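# Shelf box to desk, clear cartons from aisle

## Task

Pick up the small cardboard box from the shelves at the far end of the aisle and set it down directly on the desk surface, not resting on any carton. Also remove every empty carton from the space between the shelving units, counting the strip of floor right in front of the aisle whose depth equals the base length (0.33 m); each carton must be fully outside that space. At the end the gripper must be empty, the robot must touch no movable object, the box must be still, and the robot must be upright, neither fallen nor leaning.

## Robot and tools

ROBOT. A Hello Robot Stretch 3 with a single arm: a two-wheeled differential base, a lift that slides up a vertical mast, and a telescoping arm that reaches out to the robot's right side. The arm cannot move forward or back on its own; to shift the gripper along the robot's forward direction you drive the base. The base measures 0.33 m long by 0.34 m wide and spins in place about the point between the drive wheels, 0.05 m behind the front edge. With the arm pulled in and the wrist folded, the turning sweep has radius 0.28 m; an unfolded, level wrist reaches past it. Occasionally a loose object gets bumped by something outside the robot.

FRAMES. Base frame: origin on the floor between the drive wheels, x forward, y to the left, z up. hand_pose is in this frame, located where closed fingertips meet; with all wrist joints at zero its x axis is up, y points back along the arm to the mast, z points to the rear. Odometry frame is the base frame at the start of the scene; base_odometry counts wheel rotation only, so slip shows as travel. Heading runs -3.142 to 3.142, positive left.

execute_actions. Argument actions is a list holding one action object or nothing (empty list = just report state and images). An action may have base, joints, contact_limits; base and joint motions start together. base takes exactly one relative command: {"translate_m": d}, metres from the current spot, positive forward, range -1 to 1 (no sideways driving); or {"rotate_rad": d}, radians, positive counter-clockwise seen from above, range -3.2 to 3.2. joints is a dictionary of absolute targets by name: lift_m 0 to 1.1 (arm height on mast); arm_m 0 to 0.52 (extension); wrist_yaw_rad -1.345 to 4.42 (0 along the arm, positive toward the front, 3.0 folded over the base); wrist_pitch_rad -1.57 to 0.451 (0 level, negative tips fingers down); wrist_roll_rad -2.911 to 2.911 (0 fingers side by side); gripper_m -0.089 to 0.179 (bigger is wider; actual fingertip gap is about 0.007 less when almost shut, 0.025 less fully open, zero under 0.007); head_pan_rad -3.953 to 1.73 (0 forward, positive left, -1.57 toward the arm); head_tilt_rad -1.53 to 0.419 (negative down). Done tolerances: 0.004 for metres joints, 0.02 for yaw, roll, head, 0.05 for pitch. contact_limits accepts only arm_m, an effort percent 1 to 100 at which the arm motion halts; smaller is gentler, too small halts instantly; it also caps holding force until the next action. cameras: list from head_camera, nav_camera, wrist_camera, all; omitted or null gives all, [] gives none. Any bad key or out-of-range value rejects the whole call. Omitted joints or base may keep pushing toward an earlier target without that showing in the status. One action runs at most 15 s.

wait: seconds 0 to 10, commands nothing, returns state and images. zoom_image: camera plus region [x0, y0, x1, y1] in pixels from the top-left, at most 504 by 504, on that camera's latest full image. finished_scene: pass the current scene number; irreversible, reports success. Replying without any tool call ends everything.

RESULTS. base_status and joint_status: done (for the base, wheels turned the full amount even if slipping), off_target (stopped short and may still push; for base, something blocks it), contact_stop, time_out, torque_fault (old target dropped). on_its_own covers uncommanded parts; its "held at" is the target, not the position. If a call reports a stop, later motion calls in that same reply are skipped. lidar_m: 12 distances in metres from the base origin, 30 degree sectors, 1st straight ahead then counter-clockwise (4th left, 7th behind, 10th right), "-" nothing; plane 0.17 m high, range 0.15 to 12, blind to glass and low objects, partly blocked by the mast and by robot parts when the lift is low. wrist_depth_mm (45 to 1000) and head_depth_mm (280 to 4000, head image is sideways): 7 by 7 grids of median depth, top-left first. motor_effort: percent, positive toward larger joint values, bracket = peak; readings carry fixed bias and noise. Positive wheel effort pushes forward. base_tilt in degrees, forward and right positive, with a few degrees of fixed error. turned_by_wheels and turned_by_imu give rotation since the previous result.

CAMERAS. head_camera and nav_camera ride on the head (pan and tilt move both); wrist_camera is on the gripper. Calibration is given as K, distortion and T_world_to_cam in the base frame, with small errors, larger for the wrist camera.

GRASPING. Command gripper_m below the object width to grasp; lower squeezes harder, but the stall guard may ease off, so heavy items can slip; resend a new value to squeeze again. Release by opening at least 0.02 past the touch value. Neither the reading nor done proves a hold.

CAUTIONS. Arm and lift halt and go limp on firm contact; a limp lift may sink under load or keep pressing. Base, wrist and head have no contact stop and keep shoving; wrist servos overloaded for seconds shut off for 10 s. Fold or unfold the wrist only with lift_m between 0.32 and 0.95, wrist_pitch_rad -0.4, roll near 0; after folding, lift can drop to 0.25. With yaw below -0.4 keep pitch at -0.5 or lower. Pushing on something rigid with the gripper above roughly 0.45 m can tip the robot, more so after a prior contact_stop or with a raised limit. Never drive while gripping or pushing something fixed; if snagged, reverse the last move in small steps, pull the gripper free, and lower lift_m near 0.2 if still tilted. Fast driving (0.30 m/s, 1.9 rad/s) needs lift_m under 0.30, arm_m under 0.03, wrist_yaw_rad over 2.54; else 0.10 m/s and 0.63 rad/s. The robot keeps holding its last command while you think. Avoid drops, slams and hard shoves.

Each tool is called after "Request:" by a JSON object that holds its "api" and its "payload", one argument or row to a line.

## Session

Request:
{"api": "execute_actions", "payload": {
  "actions": [
    {"joints":{"head_pan_rad":-1.57,"head_tilt_rad":-0.5}}
  ]
}}

Scene clock: 1.37 s.
base_odometry: x=+0.000 y=+0.000 heading=+0.000 (m, m, rad; odometry frame)
turned_by_wheels: +0.000 (rad since the last result)
turned_by_imu: +0.000 (rad since the last result)
base_tilt: forward=+0.2 right=-1.0 (deg)
lidar_m: 1.77 1.79 0.82 0.79 0.89 0.98 1.99 2.02 1.98 1.67 2.17 1.87
head_depth_mm: 1841 2021 2121 2450 2023 1566 1279 / 1827 2006 2102 2435 2027 1564 1277 / 1803 1979 2080 2414 2025 1561 1272 / 1796 1972 2065 2406 2004 1557 1273 / 1771 1945 2042 2346 1998 1551 1268 / 1757 1942 2030 2362 1990 1548 1269 / 1748 1917 2108 2344 1983 1546 1259
base_status: not commanded
joint_positions: lift_m=+0.506 arm_m=-0.003 wrist_yaw_rad=+2.809 wrist_pitch_rad=-0.510 wrist_roll_rad=-0.002 gripper_m=+0.037 head_pan_rad=-1.563 head_tilt_rad=-0.493
joint_status: all done
motor_effort: left_wheel=+0(1) right_wheel=+0(0) lift_m=+45(45) arm_m=-1(1) wrist_yaw_rad=+0(1) wrist_pitch_rad=+8(8) wrist_roll_rad=+0(0) gripper_m=+0(0) head_pan_rad=-5(47) head_tilt_rad=-4(36) (%)
hand_pose: x=+0.0479 y=+0.0583 z=+0.4989 quat_wxyz=(+0.289, +0.703, +0.063, +0.646) (m; base frame)
wrist_depth_mm: - - - 868 - - - / - - - 974 - - - / - - - - - - - / - - - - - - - / 887 937 894 926 913 868 863 / 811 - 805 758 804 772 763 / 714 - 669 672 659 668 647
pictures: head_camera (sideways: a quarter turn clockwise sets it upright), nav_camera (sideways: a quarter turn counterclockwise sets it upright), wrist_camera
camera_calibration (this result's frames):
head_camera: T_world_to_cam=[[-0.0268529, 0.460718, -0.88714, 1.17251], [0.998688, 0.0510641, -0.00371025, 0.00829457], [0.0435916, -0.886076, -0.461485, 0.559587], [0, 0, 0, 1]] pos_world=[-0.00119179, -0.0447822, 1.29845]
nav_camera: T_world_to_cam=[[-0.0439405, -0.478397, 0.877044, -1.09801], [-0.998267, 0.0554123, -0.0197884, 0.078075], [-0.0391322, -0.876394, -0.480003, 0.580303], [0, 0, 0, 1]] pos_world=[0.0524011, -0.0210388, 1.2431]
wrist_camera: T_world_to_cam=[[0.946348, -0.322117, -0.0257966, -0.0128686], [-0.221565, -0.588679, -0.777409, 0.471518], [0.235231, 0.741416, -0.628466, 0.428927], [0, 0, 0, 1]] pos_world=[0.0157535, -0.0445855, 0.635797]
Images, in order (width x height): head_camera 896x504, nav_camera 672x504, wrist_camera 644x364.

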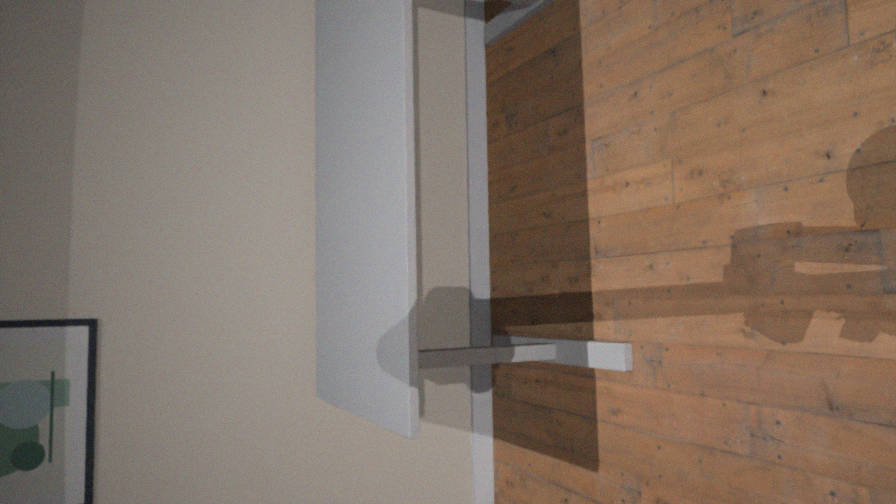

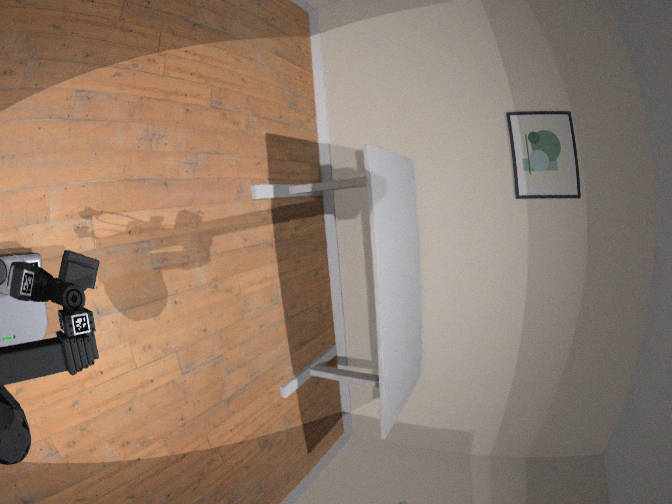

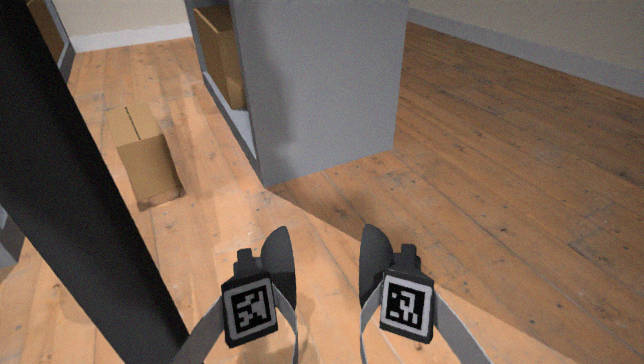

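Request:
{"api": "execute_actions", "payload": {
  "actions": [
    {"base":{"rotate_rad":1.6},"joints":{"head_pan_rad":0.0,"head_tilt_rad":-0.65,"wrist_pitch_rad":-0.4,"lift_m":0.38}}
  ],
  "cameras": ["head_camera","nav_camera"]
}}

Scene clock: 5.40 s.
base_odometry: x=+0.000 y=+0.000 heading=+1.600 (m, m, rad; odometry frame)
turned_by_wheels: +1.600 (rad since the last result)
turned_by_imu: +1.594 (rad since the last result)
base_tilt: forward=+0.1 right=-1.0 (deg)
lidar_m: 0.79 0.87 1.01 1.99 2.04 1.98 1.67 2.18 1.86 1.76 1.80 0.81
head_depth_mm: 619 697 794 918 1095 1308 1182 / 636 706 787 913 1083 1298 1180 / 1368 1321 1226 1210 1140 1319 1181 / 2221 2480 2717 2103 1714 1387 1174 / 2201 2466 2752 2196 1514 1380 1176 / 2182 2412 2582 2104 1702 1388 1174 / 2047 1545 1667 1587 1505 1345 1174
base_status: done
joint_positions: lift_m=+0.381 arm_m=-0.003 wrist_yaw_rad=+2.809 wrist_pitch_rad=-0.418 wrist_roll_rad=-0.002 gripper_m=+0.037 head_pan_rad=-0.007 head_tilt_rad=-0.642
joint_status: all done
motor_effort: left_wheel=-2(5) right_wheel=+5(9) lift_m=+24(42) arm_m=-1(1) wrist_yaw_rad=+0(0) wrist_pitch_rad=+10(12) wrist_roll_rad=+0(0) gripper_m=+0(0) head_pan_rad=+4(48) head_tilt_rad=-5(21) (%)
hand_pose: x=+0.0519 y=+0.0701 z=+0.3933 quat_wxyz=(+0.259, +0.705, +0.031, +0.659) (m; base frame)
wrist_depth_mm: - - - - - 830 841 / - - - - - 866 874 / - - - - - 943 - / - - - 999 982 903 991 / - 833 825 822 827 782 780 / - 687 706 677 715 664 651 / 600 - 567 582 563 570 571
pictures: head_camera (sideways: a quarter turn clockwise sets it upright), nav_camera (sideways: a quarter turn counterclockwise sets it upright)
camera_calibration (this result's frames):
head_camera: T_world_to_cam=[[-0.587173, -0.0189747, -0.809239, 1.07434], [-0.0360079, 0.999348, 0.00269456, 0.00626778], [0.808661, 0.0307212, -0.587473, 0.718841], [0, 0, 0, 1]] pos_world=[0.0497524, -0.00796201, 1.29168]
nav_camera: T_world_to_cam=[[0.602096, -0.0520664, 0.796724, -0.997225], [-0.072754, -0.997298, -0.0101927, 0.0599339], [0.795102, -0.0518279, -0.604257, 0.736875], [0, 0, 0, 1]] pos_world=[0.0188956, 0.0460407, 1.24039]
Images, in order (width x height): head_camera 896x504, nav_camera 672x504.

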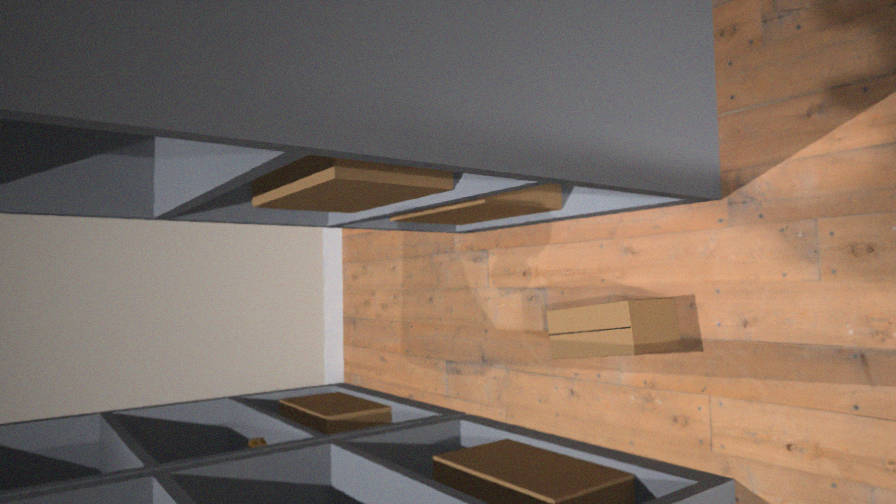

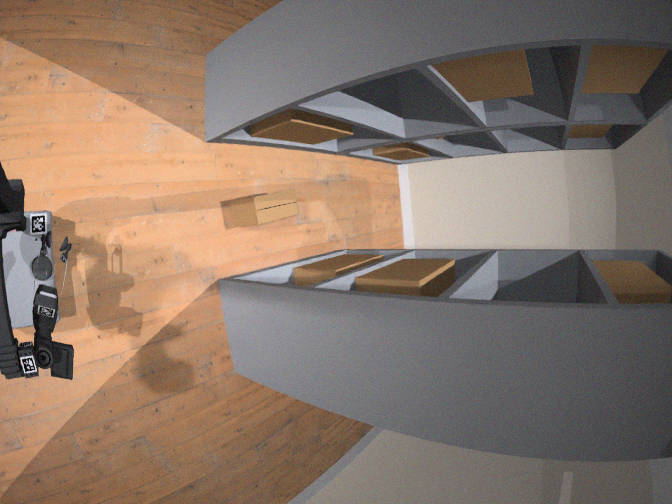

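Request:
{"api": "execute_actions", "payload": {
  "actions": [
    {"base":{"rotate_rad":0.256},"joints":{"wrist_yaw_rad":0.0}}
  ],
  "cameras": []
}}

Request:
{"api": "execute_actions", "payload": {
  "actions": [
    {"base":{"translate_m":0.3},"joints":{"wrist_pitch_rad":-1.1,"gripper_m":0.179,"lift_m":0.36,"head_pan_rad":-1.57,"head_tilt_rad":-0.9}}
  ],
  "cameras": []
}}

Request:
{"api": "execute_actions", "payload": {
  "actions": [
    {"base":{"rotate_rad":1.542},"joints":{"arm_m":0.1}}
  ],
  "cameras": []
}}

Request:
{"api": "execute_actions", "payload": {
  "actions": [
    {"joints":{"arm_m":0.49}}
  ],
  "cameras": ["head_camera","wrist_camera"]
}}

Scene clock: 9.93 s.
base_odometry: x=+0.000 y=+0.000 heading=+1.856 (m, m, rad; odometry frame)
turned_by_wheels: +0.256 (rad since the last result)
turned_by_imu: +0.254 (rad since the last result)
base_tilt: forward=+0.3 right=-1.0 (deg)
lidar_m: 0.89 0.87 2.00 2.00 2.21 1.98 1.67 2.16 1.76 1.76 0.93 0.79
head_depth_mm: 2081 1499 1323 1143 1000 1168 1181 / 2172 2415 2681 2039 1637 1331 1185 / 2200 2474 2751 2204 1717 1392 1177 / 2210 2474 2573 2136 1652 1395 1171 / 1415 1548 1731 1724 1650 1392 1175 / 973 995 1740 1272 1278 1357 1168 / 769 779 866 996 1200 1363 1171
base_status: done
joint_positions: lift_m=+0.381 arm_m=-0.003 wrist_yaw_rad=+0.002 wrist_pitch_rad=-0.418 wrist_roll_rad=-0.002 gripper_m=+0.037 head_pan_rad=-0.007 head_tilt_rad=-0.642
joint_status: all done
motor_effort: left_wheel=-2(6) right_wheel=+4(9) lift_m=+24(24) arm_m=-1(1) wrist_yaw_rad=-2(3) wrist_pitch_rad=+10(10) wrist_roll_rad=+0(0) gripper_m=+0(1) head_pan_rad=+4(4) head_tilt_rad=-5(5) (%)
hand_pose: x=-0.0210 y=-0.3665 z=+0.3933 quat_wxyz=(+0.693, +0.148, -0.691, -0.146) (m; base frame)
wrist_depth_mm: - - - - - - - / - - - - - - - / - - - - - - - / - - - - - 979 989 / 832 832 806 780 799 801 789 / 693 697 702 684 716 668 671 / 584 598 553 592 561 584 571
pictures: none
No camera images: the call's "cameras" was empty. Leave "cameras" out to get every camera's image.

Scene clock: 14.17 s.
base_odometry: x=-0.084 y=+0.288 heading=+1.856 (m, m, rad; odometry frame)
turned_by_wheels: +0.000 (rad since the last result)
turned_by_imu: +0.000 (rad since the last result)
base_tilt: forward=+0.2 right=-1.1 (deg)
lidar_m: 0.59 0.59 0.82 1.94 2.15 2.22 1.97 2.20 1.83 1.82 0.57 0.53
head_depth_mm: 1525 1766 1965 1677 1426 1243 1096 / 1569 1813 2009 1679 1426 1242 1119 / 1602 1863 2033 1677 1424 1238 - / 1638 1929 2029 1674 1425 1239 - / 1681 1979 2023 1668 1425 1236 1094 / 1712 2036 2006 1677 1363 1236 1096 / 1766 2035 911 972 1047 1169 1092
base_status: done
joint_positions: lift_m=+0.361 arm_m=-0.003 wrist_yaw_rad=+0.002 wrist_pitch_rad=-1.104 wrist_roll_rad=-0.002 gripper_m=+0.179 head_pan_rad=-1.563 head_tilt_rad=-0.889
joint_status: all done
motor_effort: left_wheel=-2(3) right_wheel=+4(9) lift_m=+24(27) arm_m=-1(1) wrist_yaw_rad=-2(2) wrist_pitch_rad=+2(9) wrist_roll_rad=+0(0) gripper_m=+0(96) head_pan_rad=-5(43) head_tilt_rad=-6(28) (%)
hand_pose: x=-0.0215 y=-0.2359 z=+0.2597 quat_wxyz=(+0.603, +0.372, -0.601, -0.370) (m; base frame)
wrist_depth_mm: 515 551 549 534 552 551 532 / 508 519 526 518 514 516 511 / 495 499 494 488 487 488 477 / 467 471 464 462 464 464 456 / 443 444 443 441 437 438 436 / 425 423 419 425 417 412 415 / - 403 399 400 401 396 -
pictures: none
No camera images: the call's "cameras" was empty. Leave "cameras" out to get every camera's image.

Scene clock: 17.53 s.
base_odometry: x=-0.084 y=+0.288 heading=-2.886 (m, m, rad; odometry frame)
turned_by_wheels: +1.542 (rad since the last result)
turned_by_imu: +1.536 (rad since the last result)
base_tilt: forward=+0.2 right=-1.1 (deg)
lidar_m: 1.94 2.13 2.22 1.97 2.24 1.83 1.82 0.59 0.53 0.59 0.60 0.79
head_depth_mm: 1975 2171 1268 1270 970 1170 1097 / 2014 2317 2036 1649 1399 1229 1099 / 2068 2355 2034 1669 1364 1298 1113 / 2018 2239 2025 1676 1365 1260 1114 / 1240 1403 1638 1591 1428 1237 1096 / 924 1390 1171 1206 1305 1236 1096 / 684 1382 1173 844 1081 1232 1092
base_status: done
joint_positions: lift_m=+0.361 arm_m=+0.100 wrist_yaw_rad=+0.001 wrist_pitch_rad=-1.104 wrist_roll_rad=-0.002 gripper_m=+0.179 head_pan_rad=-1.563 head_tilt_rad=-0.889
joint_status: all done
motor_effort: left_wheel=-2(6) right_wheel=+4(10) lift_m=+25(24) arm_m=+3(3) wrist_yaw_rad=+0(2) wrist_pitch_rad=+3(3) wrist_roll_rad=+0(0) gripper_m=+0(0) head_pan_rad=-4(4) head_tilt_rad=-6(6) (%)
hand_pose: x=-0.0215 y=-0.3384 z=+0.2596 quat_wxyz=(+0.603, +0.372, -0.601, -0.371) (m; base frame)
wrist_depth_mm: 457 540 540 351 524 538 452 / 438 516 509 455 498 520 421 / 435 496 490 489 487 479 408 / 476 462 464 466 455 456 390 / 447 446 445 439 436 436 433 / 433 419 426 417 420 420 412 / - 399 401 403 402 398 -
pictures: none
No camera images: the call's "cameras" was empty. Leave "cameras" out to get every camera's image.

Scene clock: 21.60 s.
base_odometry: x=-0.084 y=+0.288 heading=-2.886 (m, m, rad; odometry frame)
turned_by_wheels: +0.000 (rad since the last result)
turned_by_imu: -0.001 (rad since the last result)
base_tilt: forward=+0.3 right=-1.0 (deg)
lidar_m: 1.94 2.12 2.21 1.98 2.25 1.83 1.82 0.58 0.53 0.59 0.59 0.79
head_depth_mm: 1981 2176 1265 1271 975 1172 1098 / 2020 2320 2028 1654 1399 1225 1106 / 2070 2368 2016 1759 1307 1235 1123 / 1999 2241 2021 1717 1365 1236 1122 / 1242 1406 1650 1592 1422 1235 1096 / 923 1385 1171 1203 1304 1233 1097 / 684 1376 1172 845 1081 1236 1092
base_status: not commanded
joint_positions: lift_m=+0.361 arm_m=+0.490 wrist_yaw_rad=+0.000 wrist_pitch_rad=-1.105 wrist_roll_rad=-0.002 gripper_m=+0.179 head_pan_rad=-1.563 head_tilt_rad=-0.889
joint_status: all done
motor_effort: left_wheel=-2(2) right_wheel=+4(4) lift_m=+24(24) arm_m=+3(3) wrist_yaw_rad=+0(1) wrist_pitch_rad=+3(3) wrist_roll_rad=+0(0) gripper_m=+1(0) head_pan_rad=-4(3) head_tilt_rad=-6(6) (%)
hand_pose: x=-0.0216 y=-0.7284 z=+0.2596 quat_wxyz=(+0.603, +0.372, -0.601, -0.371) (m; base frame)
wrist_depth_mm: 353 457 542 547 537 535 487 / 362 474 521 511 506 510 470 / 367 483 489 489 486 479 466 / 371 461 471 267 266 457 446 / 365 444 444 255 249 441 425 / 353 425 417 241 241 415 404 / - 400 405 231 230 394 -
pictures: head_camera (sideways: a quarter turn clockwise sets it upright), wrist_camera
camera_calibration (this result's frames):
head_camera: T_world_to_cam=[[-0.0290303, 0.766855, -0.641164, 0.851889], [0.998722, 0.0488062, 0.0131543, -0.0136589], [0.0413802, -0.639963, -0.767291, 0.957406], [0, 0, 0, 1]] pos_world=[-0.00124558, -0.0399045, 1.28099]
wrist_camera: T_world_to_cam=[[-0.999659, 0.0113346, -0.0235341, -0.00642675], [0.017707, 0.956402, -0.291515, 0.811453], [0.0192038, -0.291832, -0.956277, 0.205924], [0, 0, 0, 1]] pos_world=[-0.0247475, -0.715908, 0.43332]
Images, in order (width x height): head_camera 896x504, wrist_camera 644x364.

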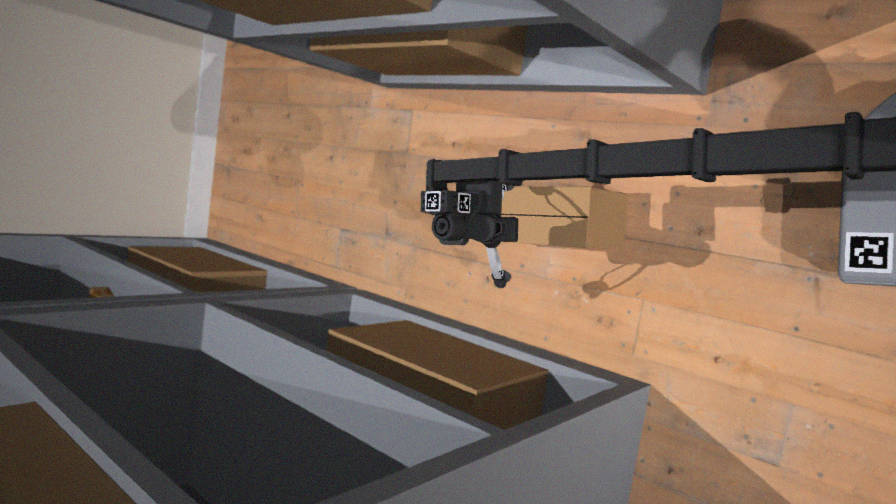

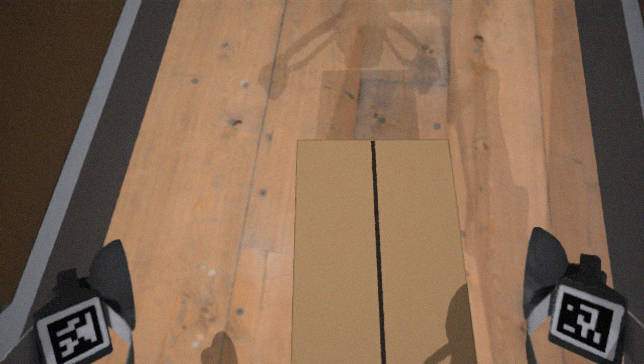

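Request:
{"api": "execute_actions", "payload": {
  "actions": [
    {"base":{"translate_m":-0.035},"joints":{"arm_m":0.465,"lift_m":0.31}}
  ],
  "cameras": ["wrist_camera"]
}}

Request:
{"api": "execute_actions", "payload": {
  "actions": [
    {"joints":{"lift_m":0.25}}
  ],
  "cameras": ["wrist_camera"]
}}

Scene clock: 23.30 s.
base_odometry: x=-0.050 y=+0.297 heading=-2.886 (m, m, rad; odometry frame)
turned_by_wheels: +0.000 (rad since the last result)
turned_by_imu: +0.000 (rad since the last result)
base_tilt: forward=+0.3 right=-1.1 (deg)
lidar_m: 1.97 2.17 2.23 1.97 2.21 1.80 1.78 0.58 0.51 0.59 0.62 0.78
head_depth_mm: 1935 1340 1119 987 883 1158 1099 / 2024 2308 2024 1612 1400 1212 1108 / 2056 2350 2028 1716 1378 1240 1126 / 2018 2291 2030 1694 1339 1236 1126 / 1278 1424 1724 1609 1426 1241 1098 / 1227 1382 1209 1260 1357 1236 1092 / 738 1420 1172 968 1081 1233 1090
base_status: done
joint_positions: lift_m=+0.311 arm_m=+0.465 wrist_yaw_rad=+0.000 wrist_pitch_rad=-1.105 wrist_roll_rad=-0.002 gripper_m=+0.179 head_pan_rad=-1.563 head_tilt_rad=-0.889
joint_status: all done
motor_effort: left_wheel=-1(6) right_wheel=+4(6) lift_m=+24(25) arm_m=-4(4) wrist_yaw_rad=+0(0) wrist_pitch_rad=+3(3) wrist_roll_rad=+0(0) gripper_m=+1(0) head_pan_rad=-4(4) head_tilt_rad=-6(6) (%)
hand_pose: x=-0.0216 y=-0.7038 z=+0.2096 quat_wxyz=(+0.603, +0.372, -0.601, -0.371) (m; base frame)
wrist_depth_mm: 393 473 477 478 474 481 430 / 384 453 453 235 441 448 420 / 391 440 422 225 226 420 412 / 400 413 217 212 213 408 395 / 391 389 207 202 203 388 378 / 377 368 197 194 194 369 349 / - 355 187 184 185 348 -
pictures: wrist_camera
camera_calibration (this result's frames):
wrist_camera: T_world_to_cam=[[-0.999659, 0.0113364, -0.0235332, -0.00788083], [0.0177072, 0.956423, -0.291449, 0.773379], [0.0192037, -0.291766, -0.956297, 0.165333], [0, 0, 0, 1]] pos_world=[-0.0247475, -0.691349, 0.383322]
Images, in order (width x height): wrist_camera 644x364.

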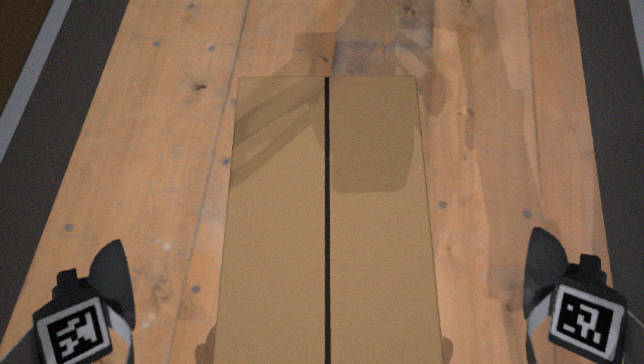

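Scene clock: 24.67 s.
base_odometry: x=-0.050 y=+0.297 heading=-2.886 (m, m, rad; odometry frame)
turned_by_wheels: +0.000 (rad since the last result)
turned_by_imu: +0.000 (rad since the last result)
base_tilt: forward=+0.1 right=-1.0 (deg)
lidar_m: 1.98 2.16 2.23 1.97 2.20 1.79 1.78 0.58 0.51 0.59 0.61 0.78
head_depth_mm: 1944 1335 1119 989 883 1155 1098 / 2005 2302 2030 1615 1396 1222 1103 / 2056 2352 2032 1691 1377 1247 - / 2019 2283 2021 1671 1343 1238 1121 / 1280 1432 1730 1601 1417 1237 1097 / 1225 1385 1211 1252 1356 1239 1097 / 739 1418 1169 969 1083 1231 1094
base_status: not commanded
joint_positions: lift_m=+0.251 arm_m=+0.465 wrist_yaw_rad=+0.000 wrist_pitch_rad=-1.105 wrist_roll_rad=-0.002 gripper_m=+0.179 head_pan_rad=-1.563 head_tilt_rad=-0.889
joint_status: all done
motor_effort: left_wheel=-2(2) right_wheel=+4(4) lift_m=+24(25) arm_m=-4(4) wrist_yaw_rad=+0(0) wrist_pitch_rad=+3(3) wrist_roll_rad=+0(0) gripper_m=+0(1) head_pan_rad=-4(4) head_tilt_rad=-6(6) (%)
hand_pose: x=-0.0216 y=-0.7038 z=+0.1496 quat_wxyz=(+0.603, +0.372, -0.601, -0.371) (m; base frame)
wrist_depth_mm: 379 401 177 174 173 398 395 / 376 391 165 164 163 375 370 / 366 367 156 155 155 358 358 / 348 347 148 148 148 337 334 / 330 332 142 141 140 323 321 / 318 311 135 135 133 299 307 / - 297 129 129 128 291 -
pictures: wrist_camera
camera_calibration (this result's frames):
wrist_camera: T_world_to_cam=[[-0.999659, 0.0113364, -0.0235333, -0.00929286], [0.0177071, 0.956423, -0.291449, 0.755889], [0.0192038, -0.291766, -0.956297, 0.107958], [0, 0, 0, 1]] pos_world=[-0.0247475, -0.691346, 0.323324]
Images, in order (width x height): wrist_camera 644x364.

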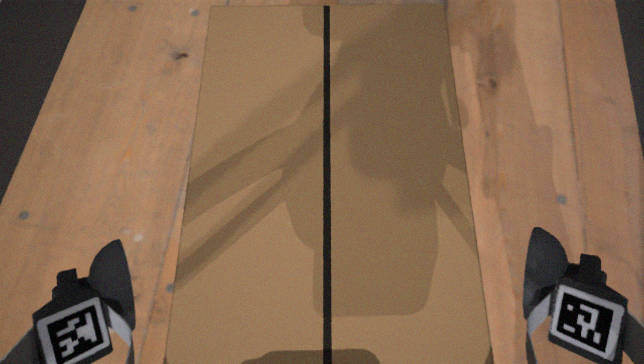

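Request:
{"api": "execute_actions", "payload": {
  "actions": [
    {"joints":{"gripper_m":0.08}}
  ],
  "cameras": []
}}

Request:
{"api": "execute_actions", "payload": {
  "actions": [
    {"joints":{"lift_m":0.29}}
  ],
  "cameras": ["wrist_camera"]
}}

Request:
{"api": "execute_actions", "payload": {
  "actions": [
    {"joints":{"arm_m":0.08},"base":{"translate_m":0.145}}
  ],
  "cameras": ["head_camera"]
}}

Request:
{"api": "execute_actions", "payload": {
  "actions": [
    {"base":{"rotate_rad":-1.70}}
  ],
  "cameras": []
}}

Request:
{"api": "execute_actions", "payload": {
  "actions": [
    {"joints":{"arm_m":0.32,"lift_m":0.253}}
  ],
  "cameras": ["head_camera"]
}}

Scene clock: 26.93 s.
base_odometry: x=-0.050 y=+0.297 heading=-2.886 (m, m, rad; odometry frame)
turned_by_wheels: +0.000 (rad since the last result)
turned_by_imu: +0.000 (rad since the last result)
base_tilt: forward=+0.3 right=-0.9 (deg)
lidar_m: 1.97 2.16 2.23 1.97 2.21 1.80 1.79 0.58 0.51 0.59 0.62 0.78
head_depth_mm: 1935 1334 1115 991 885 1158 1096 / 2025 2315 2039 1607 1398 1217 1106 / 2053 2346 2034 1688 1380 1248 - / 2018 2291 2011 1668 1338 1236 1127 / 1279 1428 1723 1617 1418 1235 1097 / 1224 1380 1212 1254 1360 1241 1094 / 738 1412 1170 966 1083 1233 1096
base_status: not commanded
joint_positions: lift_m=+0.251 arm_m=+0.465 wrist_yaw_rad=+0.000 wrist_pitch_rad=-1.108 wrist_roll_rad=-0.002 gripper_m=+0.081 head_pan_rad=-1.563 head_tilt_rad=-0.889
joint_status: all done
motor_effort: left_wheel=-2(2) right_wheel=+4(4) lift_m=+24(24) arm_m=-4(4) wrist_yaw_rad=+1(1) wrist_pitch_rad=+5(5) wrist_roll_rad=+0(0) gripper_m=-19(100) head_pan_rad=-4(4) head_tilt_rad=-7(7) (%)
hand_pose: x=-0.0216 y=-0.7030 z=+0.1493 quat_wxyz=(+0.602, +0.372, -0.600, -0.372) (m; base frame)
wrist_depth_mm: 374 404 176 173 171 396 389 / 379 381 165 163 162 377 368 / 360 364 156 155 153 354 355 / 348 343 147 147 146 341 335 / 331 322 141 140 139 320 322 / 312 312 134 134 133 134 306 / 301 - 129 128 127 129 294
pictures: none
No camera images: the call's "cameras" was empty. Leave "cameras" out to get every camera's image.

Scene clock: 28.10 s.
base_odometry: x=-0.050 y=+0.297 heading=-2.886 (m, m, rad; odometry frame)
turned_by_wheels: +0.000 (rad since the last result)
turned_by_imu: +0.000 (rad since the last result)
base_tilt: forward=+0.3 right=-1.2 (deg)
lidar_m: 1.98 2.16 2.24 1.97 2.20 1.80 1.78 0.58 0.51 0.59 0.62 0.78
head_depth_mm: 1930 1336 1117 987 883 1157 1097 / 2006 2328 2013 1607 1396 1214 1115 / 2043 2355 2027 1718 1362 1234 1113 / 2012 2279 2010 1679 1340 1238 1121 / 1278 1428 1726 1610 1422 1238 1094 / 1224 1391 1205 1255 1358 1238 1096 / 739 1419 1168 966 1080 1237 1093
base_status: not commanded
joint_positions: lift_m=+0.289 arm_m=+0.465 wrist_yaw_rad=+0.000 wrist_pitch_rad=-1.109 wrist_roll_rad=-0.002 gripper_m=+0.081 head_pan_rad=-1.563 head_tilt_rad=-0.889
joint_status: all done
motor_effort: left_wheel=-2(2) right_wheel=+4(4) lift_m=+65(67) arm_m=-4(4) wrist_yaw_rad=+0(0) wrist_pitch_rad=+5(5) wrist_roll_rad=+0(0) gripper_m=-19(19) head_pan_rad=-5(4) head_tilt_rad=-7(7) (%)
hand_pose: x=-0.0216 y=-0.7028 z=+0.1879 quat_wxyz=(+0.602, +0.373, -0.600, -0.372) (m; base frame)
wrist_depth_mm: 377 453 175 173 172 447 429 / 385 428 164 163 163 418 410 / 395 409 155 154 153 395 392 / 389 387 148 147 146 377 371 / 369 366 141 140 139 363 359 / 353 351 135 134 133 134 339 / 338 - 129 128 127 129 328
pictures: wrist_camera
camera_calibration (this result's frames):
wrist_camera: T_world_to_cam=[[-0.999659, 0.0114345, -0.0234853, -0.00834167], [0.0177073, 0.957626, -0.287469, 0.766212], [0.0192031, -0.287787, -0.957502, 0.147958], [0, 0, 0, 1]] pos_world=[-0.0247476, -0.691069, 0.361736]
Images, in order (width x height): wrist_camera 644x364.

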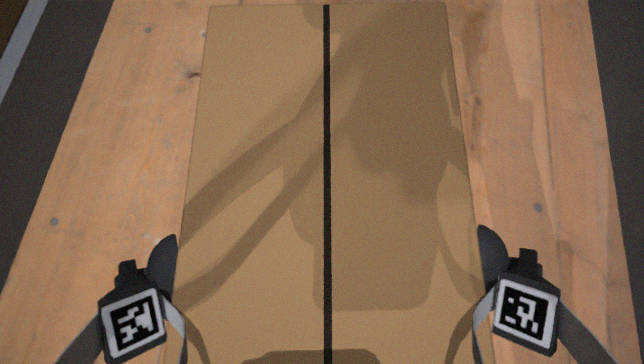

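Scene clock: 32.13 s.
base_odometry: x=-0.191 y=+0.260 heading=-2.886 (m, m, rad; odometry frame)
turned_by_wheels: +0.000 (rad since the last result)
turned_by_imu: -0.001 (rad since the last result)
base_tilt: forward=+0.4 right=-1.0 (deg)
lidar_m: 1.83 2.01 2.15 1.96 2.38 1.94 1.93 0.61 0.21 0.20 0.55 0.82
head_depth_mm: 1997 2320 1965 1555 1370 1213 1095 / 2029 2328 2030 1675 1426 1236 1103 / 2076 2358 2041 1669 1419 1265 - / 1290 1481 1798 1632 1422 1068 1035 / 844 1379 1210 1245 1338 1239 1095 / 625 647 1106 806 1063 1238 1094 / 464 522 621 799 1123 1235 1095
base_status: done
joint_positions: lift_m=+0.289 arm_m=+0.080 wrist_yaw_rad=+0.000 wrist_pitch_rad=-1.109 wrist_roll_rad=-0.002 gripper_m=+0.081 head_pan_rad=-1.563 head_tilt_rad=-0.889
joint_status: all done
motor_effort: left_wheel=-2(2) right_wheel=+4(11) lift_m=+65(65) arm_m=-4(5) wrist_yaw_rad=+0(0) wrist_pitch_rad=+6(6) wrist_roll_rad=+0(0) gripper_m=-19(19) head_pan_rad=-4(4) head_tilt_rad=-6(6) (%)
hand_pose: x=-0.0216 y=-0.3177 z=+0.1879 quat_wxyz=(+0.602, +0.373, -0.600, -0.372) (m; base frame)
wrist_depth_mm: 297 379 175 173 172 450 442 / 359 392 164 163 162 421 417 / 408 405 156 155 153 392 401 / 388 389 148 147 146 379 378 / 373 369 141 140 139 361 361 / 350 354 134 134 133 134 345 / 340 - 129 128 127 129 329
pictures: head_camera (sideways: a quarter turn clockwise sets it upright)
camera_calibration (this result's frames):
head_camera: T_world_to_cam=[[-0.0290203, 0.766855, -0.641164, 0.851889], [0.998722, 0.0487932, 0.0131543, -0.0136589], [0.0413719, -0.639963, -0.767291, 0.957406], [0, 0, 0, 1]] pos_world=[-0.00124609, -0.0399044, 1.28099]
Images, in order (width x height): head_camera 896x504.

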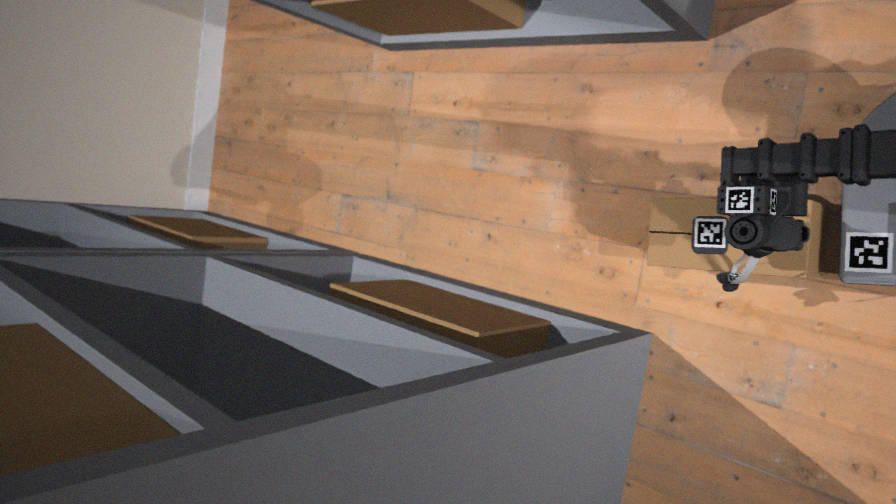

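Scene clock: 35.77 s.
base_odometry: x=-0.191 y=+0.260 heading=+1.697 (m, m, rad; odometry frame)
turned_by_wheels: -1.700 (rad since the last result)
turned_by_imu: -1.695 (rad since the last result)
base_tilt: forward=+0.2 right=-1.0 (deg)
lidar_m: 1.00 0.55 0.70 1.83 1.91 2.15 1.98 2.52 0.21 0.20 0.67 0.60
head_depth_mm: 1671 1952 2025 1672 1425 1238 1097 / 1686 1974 2027 1676 1423 1241 1108 / 1694 1987 2036 1678 1426 1263 - / 1708 2003 2030 1681 1425 1067 1032 / 1706 2010 2010 1673 1424 1237 1094 / 1725 2015 2034 1667 1417 1240 1092 / 1721 2033 2019 1555 1290 1212 1091
base_status: done
joint_positions: lift_m=+0.289 arm_m=+0.080 wrist_yaw_rad=+0.000 wrist_pitch_rad=-1.109 wrist_roll_rad=-0.002 gripper_m=+0.081 head_pan_rad=-1.563 head_tilt_rad=-0.889
joint_status: not commanded
motor_effort: left_wheel=+3(6) right_wheel=-5(9) lift_m=+65(65) arm_m=-4(4) wrist_yaw_rad=+1(0) wrist_pitch_rad=+5(5) wrist_roll_rad=+0(0) gripper_m=-19(19) head_pan_rad=-4(4) head_tilt_rad=-7(6) (%)
hand_pose: x=-0.0216 y=-0.3177 z=+0.1879 quat_wxyz=(+0.602, +0.373, -0.600, -0.372) (m; base frame)
wrist_depth_mm: 457 456 176 173 172 449 445 / 437 422 165 164 162 417 417 / 411 407 156 155 154 396 397 / 388 387 148 147 146 381 381 / 370 370 141 140 139 362 359 / 351 353 134 134 133 134 347 / 338 - 128 128 128 129 334
pictures: none
No camera images: the call's "cameras" was empty. Leave "cameras" out to get every camera's image.

Scene clock: 38.77 s.
base_odometry: x=-0.191 y=+0.260 heading=+1.697 (m, m, rad; odometry frame)
turned_by_wheels: +0.000 (rad since the last result)
turned_by_imu: +0.000 (rad since the last result)
base_tilt: forward=+0.2 right=-1.0 (deg)
lidar_m: 1.00 0.55 0.70 1.83 1.91 2.15 1.97 2.52 1.99 0.44 0.67 0.60
head_depth_mm: 1668 1964 2027 1671 1426 1239 1097 / 1690 1976 2032 1673 1428 1241 1104 / 1698 1986 2024 1673 1491 1218 - / 1706 1998 2015 1669 1436 1196 1124 / 1710 2011 2019 1665 1424 1237 1096 / 1731 2040 2018 1668 1418 1233 1093 / 1728 2039 2014 1560 1295 1213 1097
base_status: not commanded
joint_positions: lift_m=+0.254 arm_m=+0.320 wrist_yaw_rad=+0.000 wrist_pitch_rad=-1.110 wrist_roll_rad=-0.002 gripper_m=+0.081 head_pan_rad=-1.563 head_tilt_rad=-0.889
joint_status: all done
motor_effort: left_wheel=+3(3) right_wheel=-5(5) lift_m=+25(60) arm_m=+3(3) wrist_yaw_rad=+0(0) wrist_pitch_rad=+6(6) wrist_roll_rad=+0(0) gripper_m=-18(19) head_pan_rad=-4(4) head_tilt_rad=-7(6) (%)
hand_pose: x=-0.0216 y=-0.5572 z=+0.1521 quat_wxyz=(+0.602, +0.373, -0.600, -0.372) (m; base frame)
wrist_depth_mm: 416 410 175 173 172 401 399 / 389 391 164 164 161 383 374 / 368 362 156 155 153 359 353 / 348 353 148 147 146 340 336 / 333 329 141 140 141 325 324 / 317 317 134 134 133 134 309 / 306 - 129 128 127 129 299
pictures: head_camera (sideways: a quarter turn clockwise sets it upright)
camera_calibration (this result's frames):
head_camera: T_world_to_cam=[[-0.0290184, 0.766855, -0.641164, 0.851889], [0.998722, 0.0487907, 0.0131543, -0.013659], [0.0413703, -0.639963, -0.767291, 0.957406], [0, 0, 0, 1]] pos_world=[-0.00124619, -0.0399044, 1.28099]
Images, in order (width x height): head_camera 896x504.

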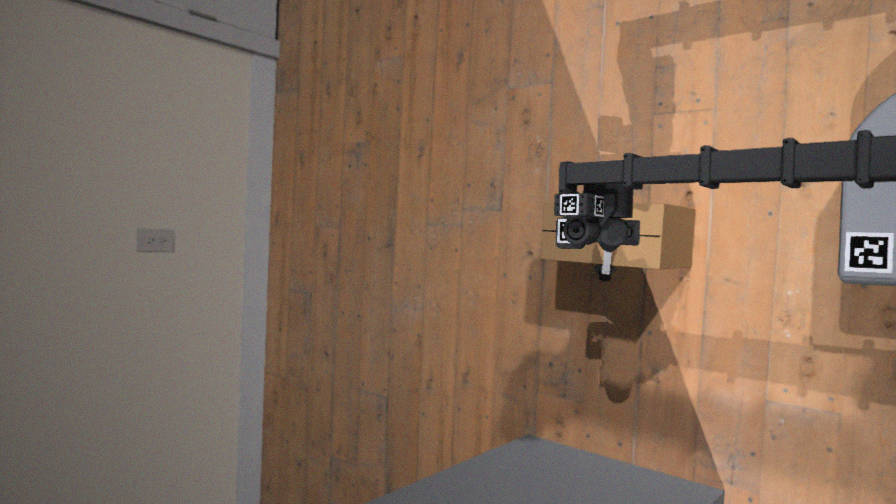

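Request:
{"api": "execute_actions", "payload": {
  "actions": [
    {"joints":{"gripper_m":0.17}}
  ],
  "cameras": []
}}

Request:
{"api": "execute_actions", "payload": {
  "actions": [
    {"joints":{"lift_m":0.33,"head_pan_rad":0,"head_tilt_rad":-0.65}}
  ],
  "cameras": []
}}

Request:
{"api": "execute_actions", "payload": {
  "actions": [
    {"joints":{"arm_m":0.0,"wrist_pitch_rad":-0.4,"wrist_yaw_rad":2.8,"gripper_m":0.04}}
  ],
  "cameras": []
}}

Request:
{"api": "execute_actions", "payload": {
  "actions": [
    {"joints":{"lift_m":0.29}}
  ],
  "cameras": ["head_camera"]
}}

Scene clock: 40.50 s.
base_odometry: x=-0.191 y=+0.260 heading=+1.697 (m, m, rad; odometry frame)
turned_by_wheels: +0.000 (rad since the last result)
turned_by_imu: +0.000 (rad since the last result)
base_tilt: forward=+0.3 right=-1.0 (deg)
lidar_m: 1.00 0.55 0.70 1.84 1.91 2.15 1.97 2.52 1.99 0.44 0.67 0.60
head_depth_mm: 1669 1951 2036 1670 1429 1237 1097 / 1689 1971 2020 1677 1421 1239 1109 / 1688 1983 2014 1672 1485 1213 - / 1709 2001 2017 1671 1441 1196 1120 / 1719 2011 2028 1668 1426 1242 1096 / 1714 2030 2022 1673 1420 1233 1094 / 1730 2039 2033 1554 1298 1214 1098
base_status: not commanded
joint_positions: lift_m=+0.254 arm_m=+0.320 wrist_yaw_rad=+0.000 wrist_pitch_rad=-1.109 wrist_roll_rad=-0.002 gripper_m=+0.170 head_pan_rad=-1.563 head_tilt_rad=-0.889
joint_status: all done
motor_effort: left_wheel=+3(3) right_wheel=-5(5) lift_m=+25(25) arm_m=+3(3) wrist_yaw_rad=+0(1) wrist_pitch_rad=+5(6) wrist_roll_rad=+0(0) gripper_m=+1(92) head_pan_rad=-4(4) head_tilt_rad=-7(7) (%)
hand_pose: x=-0.0216 y=-0.5574 z=+0.1522 quat_wxyz=(+0.602, +0.373, -0.600, -0.372) (m; base frame)
wrist_depth_mm: 414 409 180 177 178 398 401 / 393 385 169 168 167 381 376 / 366 367 160 159 158 359 359 / 351 349 152 151 151 337 337 / 332 333 145 144 143 325 325 / 317 316 138 137 136 309 312 / - 302 132 131 131 290 -
pictures: none
No camera images: the call's "cameras" was empty. Leave "cameras" out to get every camera's image.

Scene clock: 42.03 s.
base_odometry: x=-0.191 y=+0.260 heading=+1.697 (m, m, rad; odometry frame)
turned_by_wheels: +0.000 (rad since the last result)
turned_by_imu: +0.000 (rad since the last result)
base_tilt: forward=+0.2 right=-1.0 (deg)
lidar_m: 1.00 0.55 0.70 1.84 1.92 2.16 1.97 2.52 1.99 0.44 0.67 0.60
head_depth_mm: 1159 1198 1218 1106 1108 1309 1076 / 1960 2200 2456 1694 1552 1375 1174 / 1961 2206 2520 2167 1687 1390 1173 / 1970 2221 2547 2168 1686 1382 1171 / 1945 2142 2048 1938 1675 1372 1169 / 1129 1204 1445 1298 1157 1227 1113 / 718 727 736 1243 732 841 1094
base_status: not commanded
joint_positions: lift_m=+0.329 arm_m=+0.320 wrist_yaw_rad=+0.000 wrist_pitch_rad=-1.108 wrist_roll_rad=-0.002 gripper_m=+0.170 head_pan_rad=-0.007 head_tilt_rad=-0.656
joint_status: all done
motor_effort: left_wheel=+3(3) right_wheel=-5(5) lift_m=+64(69) arm_m=+3(3) wrist_yaw_rad=+0(1) wrist_pitch_rad=+4(5) wrist_roll_rad=+0(0) gripper_m=+1(0) head_pan_rad=+4(46) head_tilt_rad=+3(23) (%)
hand_pose: x=-0.0216 y=-0.5576 z=+0.2281 quat_wxyz=(+0.602, +0.372, -0.600, -0.372) (m; base frame)
wrist_depth_mm: 513 511 505 501 508 496 488 / 481 487 479 470 474 476 468 / 458 462 444 245 438 446 452 / 435 436 423 233 236 421 425 / 415 412 399 223 224 408 402 / 392 395 217 210 213 385 385 / - 375 207 202 204 370 -
pictures: none
No camera images: the call's "cameras" was empty. Leave "cameras" out to get every camera's image.

Scene clock: 45.60 s.
base_odometry: x=-0.191 y=+0.260 heading=+1.697 (m, m, rad; odometry frame)
turned_by_wheels: +0.000 (rad since the last result)
turned_by_imu: +0.000 (rad since the last result)
base_tilt: forward=+0.1 right=-1.1 (deg)
lidar_m: 1.00 0.55 0.70 1.83 1.91 2.15 1.97 2.52 1.99 0.44 0.67 0.60
head_depth_mm: 1161 1197 1217 1107 1110 1301 1075 / 1965 2198 2459 1701 1555 1372 1173 / 1971 2217 2527 2154 1690 1383 1171 / 1974 2221 2541 2169 1689 1382 1172 / 1938 2143 2029 1938 1679 1375 1167 / 1129 1203 1445 1301 1154 1228 1115 / 716 723 735 1244 730 840 1091
base_status: not commanded
joint_positions: lift_m=+0.329 arm_m=+0.000 wrist_yaw_rad=+2.798 wrist_pitch_rad=-0.418 wrist_roll_rad=-0.002 gripper_m=+0.040 head_pan_rad=-0.007 head_tilt_rad=-0.656
joint_status: all done
motor_effort: left_wheel=+3(3) right_wheel=-5(5) lift_m=+64(64) arm_m=-4(5) wrist_yaw_rad=+1(2) wrist_pitch_rad=+10(11) wrist_roll_rad=+0(0) gripper_m=+0(93) head_pan_rad=+3(4) head_tilt_rad=+3(3) (%)
hand_pose: x=+0.0543 y=+0.0661 z=+0.3420 quat_wxyz=(+0.263, +0.706, +0.027, +0.657) (m; base frame)
wrist_depth_mm: - - - - 829 566 446 / - - - - 853 591 491 / - - - - 894 603 589 / - 948 934 898 853 631 665 / - 747 758 723 762 666 666 / - 626 617 613 - 596 591 / 550 - - 520 499 513 509
pictures: none
No camera images: the call's "cameras" was empty. Leave "cameras" out to get every camera's image.

Scene clock: 46.77 s.
base_odometry: x=-0.191 y=+0.260 heading=+1.697 (m, m, rad; odometry frame)
turned_by_wheels: +0.000 (rad since the last result)
turned_by_imu: +0.000 (rad since the last result)
base_tilt: forward=+0.2 right=-1.1 (deg)
lidar_m: 1.00 0.55 0.70 1.83 1.92 2.16 1.97 2.52 1.98 0.44 0.67 0.60
head_depth_mm: 1157 1202 1216 1112 1110 1307 1078 / 1959 2197 2452 1691 1556 1376 1174 / 1966 2202 2540 2171 1688 1378 1173 / 1961 2213 2520 2153 1688 1381 1167 / 1936 2145 2023 1938 1680 1376 1165 / 1127 1200 1451 1299 1154 1226 1117 / 718 724 733 1244 729 839 1091
base_status: not commanded
joint_positions: lift_m=+0.291 arm_m=+0.000 wrist_yaw_rad=+2.798 wrist_pitch_rad=-0.418 wrist_roll_rad=-0.002 gripper_m=+0.040 head_pan_rad=-0.007 head_tilt_rad=-0.656
joint_status: all done
motor_effort: left_wheel=+3(3) right_wheel=-5(5) lift_m=+24(58) arm_m=-4(4) wrist_yaw_rad=+3(2) wrist_pitch_rad=+10(10) wrist_roll_rad=+0(0) gripper_m=+0(0) head_pan_rad=+4(4) head_tilt_rad=+3(3) (%)
hand_pose: x=+0.0543 y=+0.0662 z=+0.3034 quat_wxyz=(+0.263, +0.706, +0.027, +0.657) (m; base frame)
wrist_depth_mm: - - - - 803 562 436 / - - - - 852 582 479 / - - - - 887 617 614 / - 874 842 833 810 639 643 / - 700 689 661 691 627 620 / - 565 573 555 - 548 546 / 491 - - 476 460 480 463
pictures: head_camera (sideways: a quarter turn clockwise sets it upright)
camera_calibration (this result's frames):
head_camera: T_world_to_cam=[[-0.598203, -0.0188674, -0.801122, 1.06383], [-0.0359188, 0.999349, 0.00328493, 0.0054987], [0.800539, 0.0307404, -0.598492, 0.733225], [0, 0, 0, 1]] pos_world=[0.049608, -0.00796309, 1.29107]
Images, in order (width x height): head_camera 896x504.

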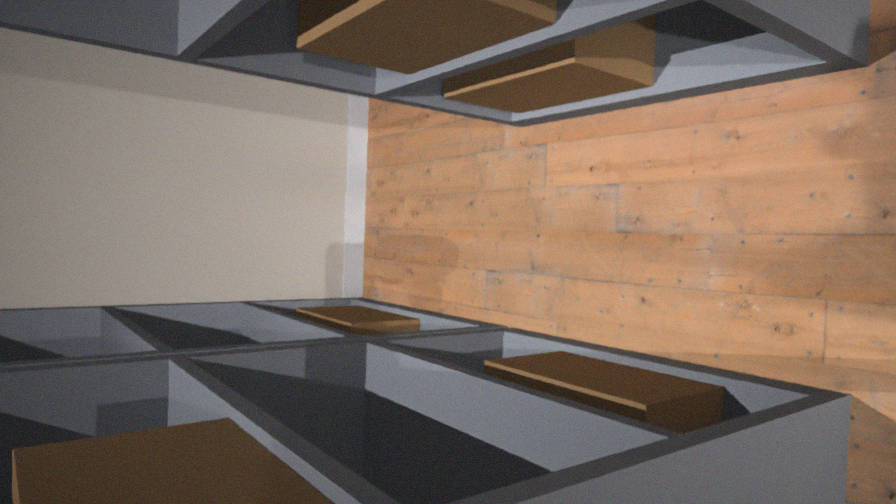

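Request:
{"api": "execute_actions", "payload": {
  "actions": [
    {"base":{"translate_m":0.85},"joints":{"head_pan_rad":-1.57,"head_tilt_rad":-1.05}}
  ],
  "cameras": []
}}

Request:
{"api": "execute_actions", "payload": {
  "actions": [
    {"base":{"translate_m":0.85}}
  ],
  "cameras": ["head_camera","nav_camera"]
}}

Scene clock: 51.73 s.
base_odometry: x=-0.298 y=+1.103 heading=+1.697 (m, m, rad; odometry frame)
turned_by_wheels: +0.000 (rad since the last result)
turned_by_imu: +0.001 (rad since the last result)
base_tilt: forward=+0.3 right=-1.1 (deg)
lidar_m: 0.98 0.36 0.27 0.26 0.27 0.41 2.81 0.51 0.50 0.39 0.41 0.56
head_depth_mm: 532 440 932 866 1069 1195 1095 / 531 441 968 865 1248 1199 - / 531 441 615 687 1245 1240 - / 532 441 615 692 1210 1232 - / 532 441 615 702 1093 1193 1081 / 533 441 615 713 1117 1197 1086 / 532 441 616 723 1143 1191 1086
base_status: done
joint_positions: lift_m=+0.291 arm_m=+0.000 wrist_yaw_rad=+2.799 wrist_pitch_rad=-0.417 wrist_roll_rad=-0.002 gripper_m=+0.040 head_pan_rad=-1.563 head_tilt_rad=-1.037
joint_status: all done
motor_effort: left_wheel=+3(10) right_wheel=-4(9) lift_m=+24(24) arm_m=-4(4) wrist_yaw_rad=+1(2) wrist_pitch_rad=+10(10) wrist_roll_rad=+0(0) gripper_m=+0(0) head_pan_rad=-3(48) head_tilt_rad=-7(35) (%)
hand_pose: x=+0.0542 y=+0.0662 z=+0.3035 quat_wxyz=(+0.263, +0.706, +0.027, +0.658) (m; base frame)
wrist_depth_mm: 590 629 665 548 758 596 462 / 328 318 313 337 354 608 472 / - 294 323 350 397 649 507 / - 318 344 386 432 631 546 / - 347 374 435 490 569 598 / - 386 410 464 - 550 540 / 407 - - 470 462 475 468
pictures: none
No camera images: the call's "cameras" was empty. Leave "cameras" out to get every camera's image.

Scene clock: 56.33 s.
base_odometry: x=-0.405 y=+1.947 heading=+1.698 (m, m, rad; odometry frame)
turned_by_wheels: +0.000 (rad since the last result)
turned_by_imu: +0.001 (rad since the last result)
base_tilt: forward=+0.2 right=-1.0 (deg)
lidar_m: 0.65 0.33 0.26 0.39 0.33 0.32 1.03 0.57 0.49 0.59 0.90 0.67
head_depth_mm: 825 932 979 946 1072 1193 1093 / 1111 1105 1250 1284 1291 1203 - / 886 949 1550 1281 1331 1241 - / 886 957 1269 1454 1328 1233 - / 886 964 1270 1468 1327 1197 1081 / 887 974 1296 1486 1332 1192 1082 / 1232 1163 1502 1474 1333 1196 1079
base_status: done
joint_positions: lift_m=+0.291 arm_m=+0.000 wrist_yaw_rad=+2.799 wrist_pitch_rad=-0.417 wrist_roll_rad=-0.002 gripper_m=+0.040 head_pan_rad=-1.564 head_tilt_rad=-1.037
joint_status: not commanded
motor_effort: left_wheel=+3(10) right_wheel=-4(9) lift_m=+24(24) arm_m=-4(4) wrist_yaw_rad=+1(1) wrist_pitch_rad=+10(10) wrist_roll_rad=+0(0) gripper_m=+0(0) head_pan_rad=-3(4) head_tilt_rad=-7(7) (%)
hand_pose: x=+0.0542 y=+0.0662 z=+0.3035 quat_wxyz=(+0.263, +0.706, +0.027, +0.658) (m; base frame)
wrist_depth_mm: 568 617 669 546 526 505 488 / 620 666 704 324 344 369 420 / - 727 756 338 365 411 469 / - 709 691 378 407 457 539 / - 558 555 411 458 513 569 / - 463 472 449 - 526 539 / 398 - - 456 460 466 464
pictures: head_camera (sideways: a quarter turn clockwise sets it upright), nav_camera (sideways: a quarter turn counterclockwise sets it upright)
camera_calibration (this result's frames):
head_camera: T_world_to_cam=[[-0.0293215, 0.853191, -0.520774, 0.695045], [0.99876, 0.045977, 0.0190908, -0.0213847], [0.0402317, -0.519569, -0.853481, 1.06947], [0, 0, 0, 1]] pos_world=[-0.0012885, -0.0363613, 1.27514]
nav_camera: T_world_to_cam=[[-0.0415416, -0.863123, 0.503282, -0.610932], [-0.998231, 0.057302, 0.0158769, 0.0316411], [-0.0425428, -0.501732, -0.863976, 1.07973], [0, 0, 0, 1]] pos_world=[0.0521406, 0.0126114, 1.23983]
Images, in order (width x height): head_camera 896x504, nav_camera 672x504.

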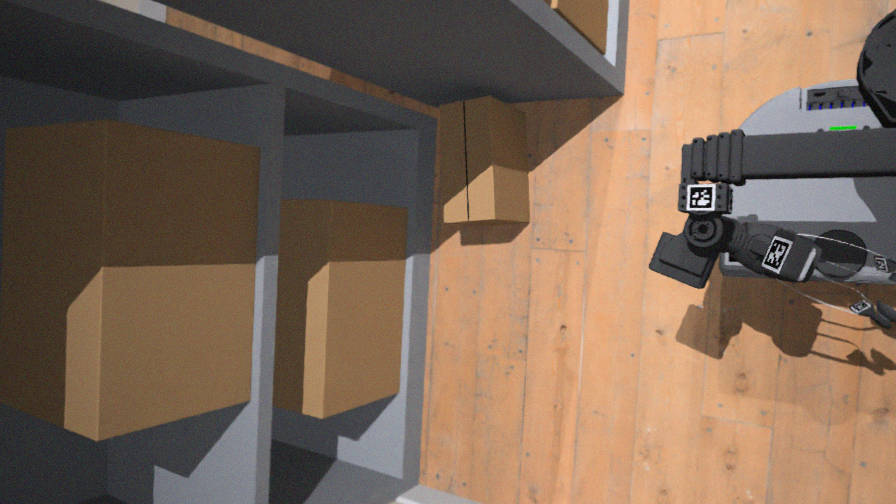

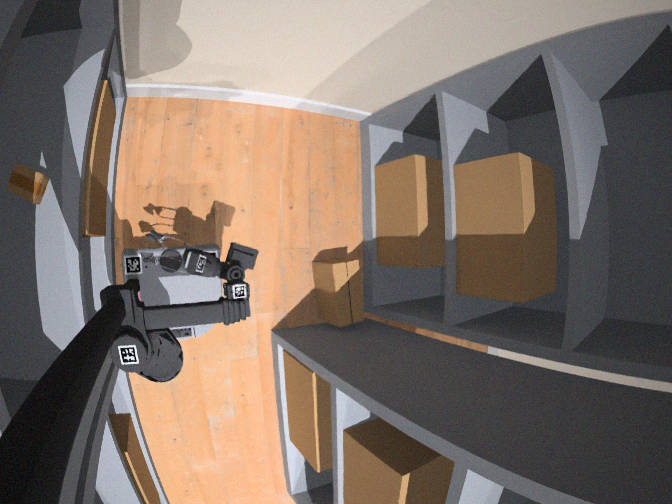

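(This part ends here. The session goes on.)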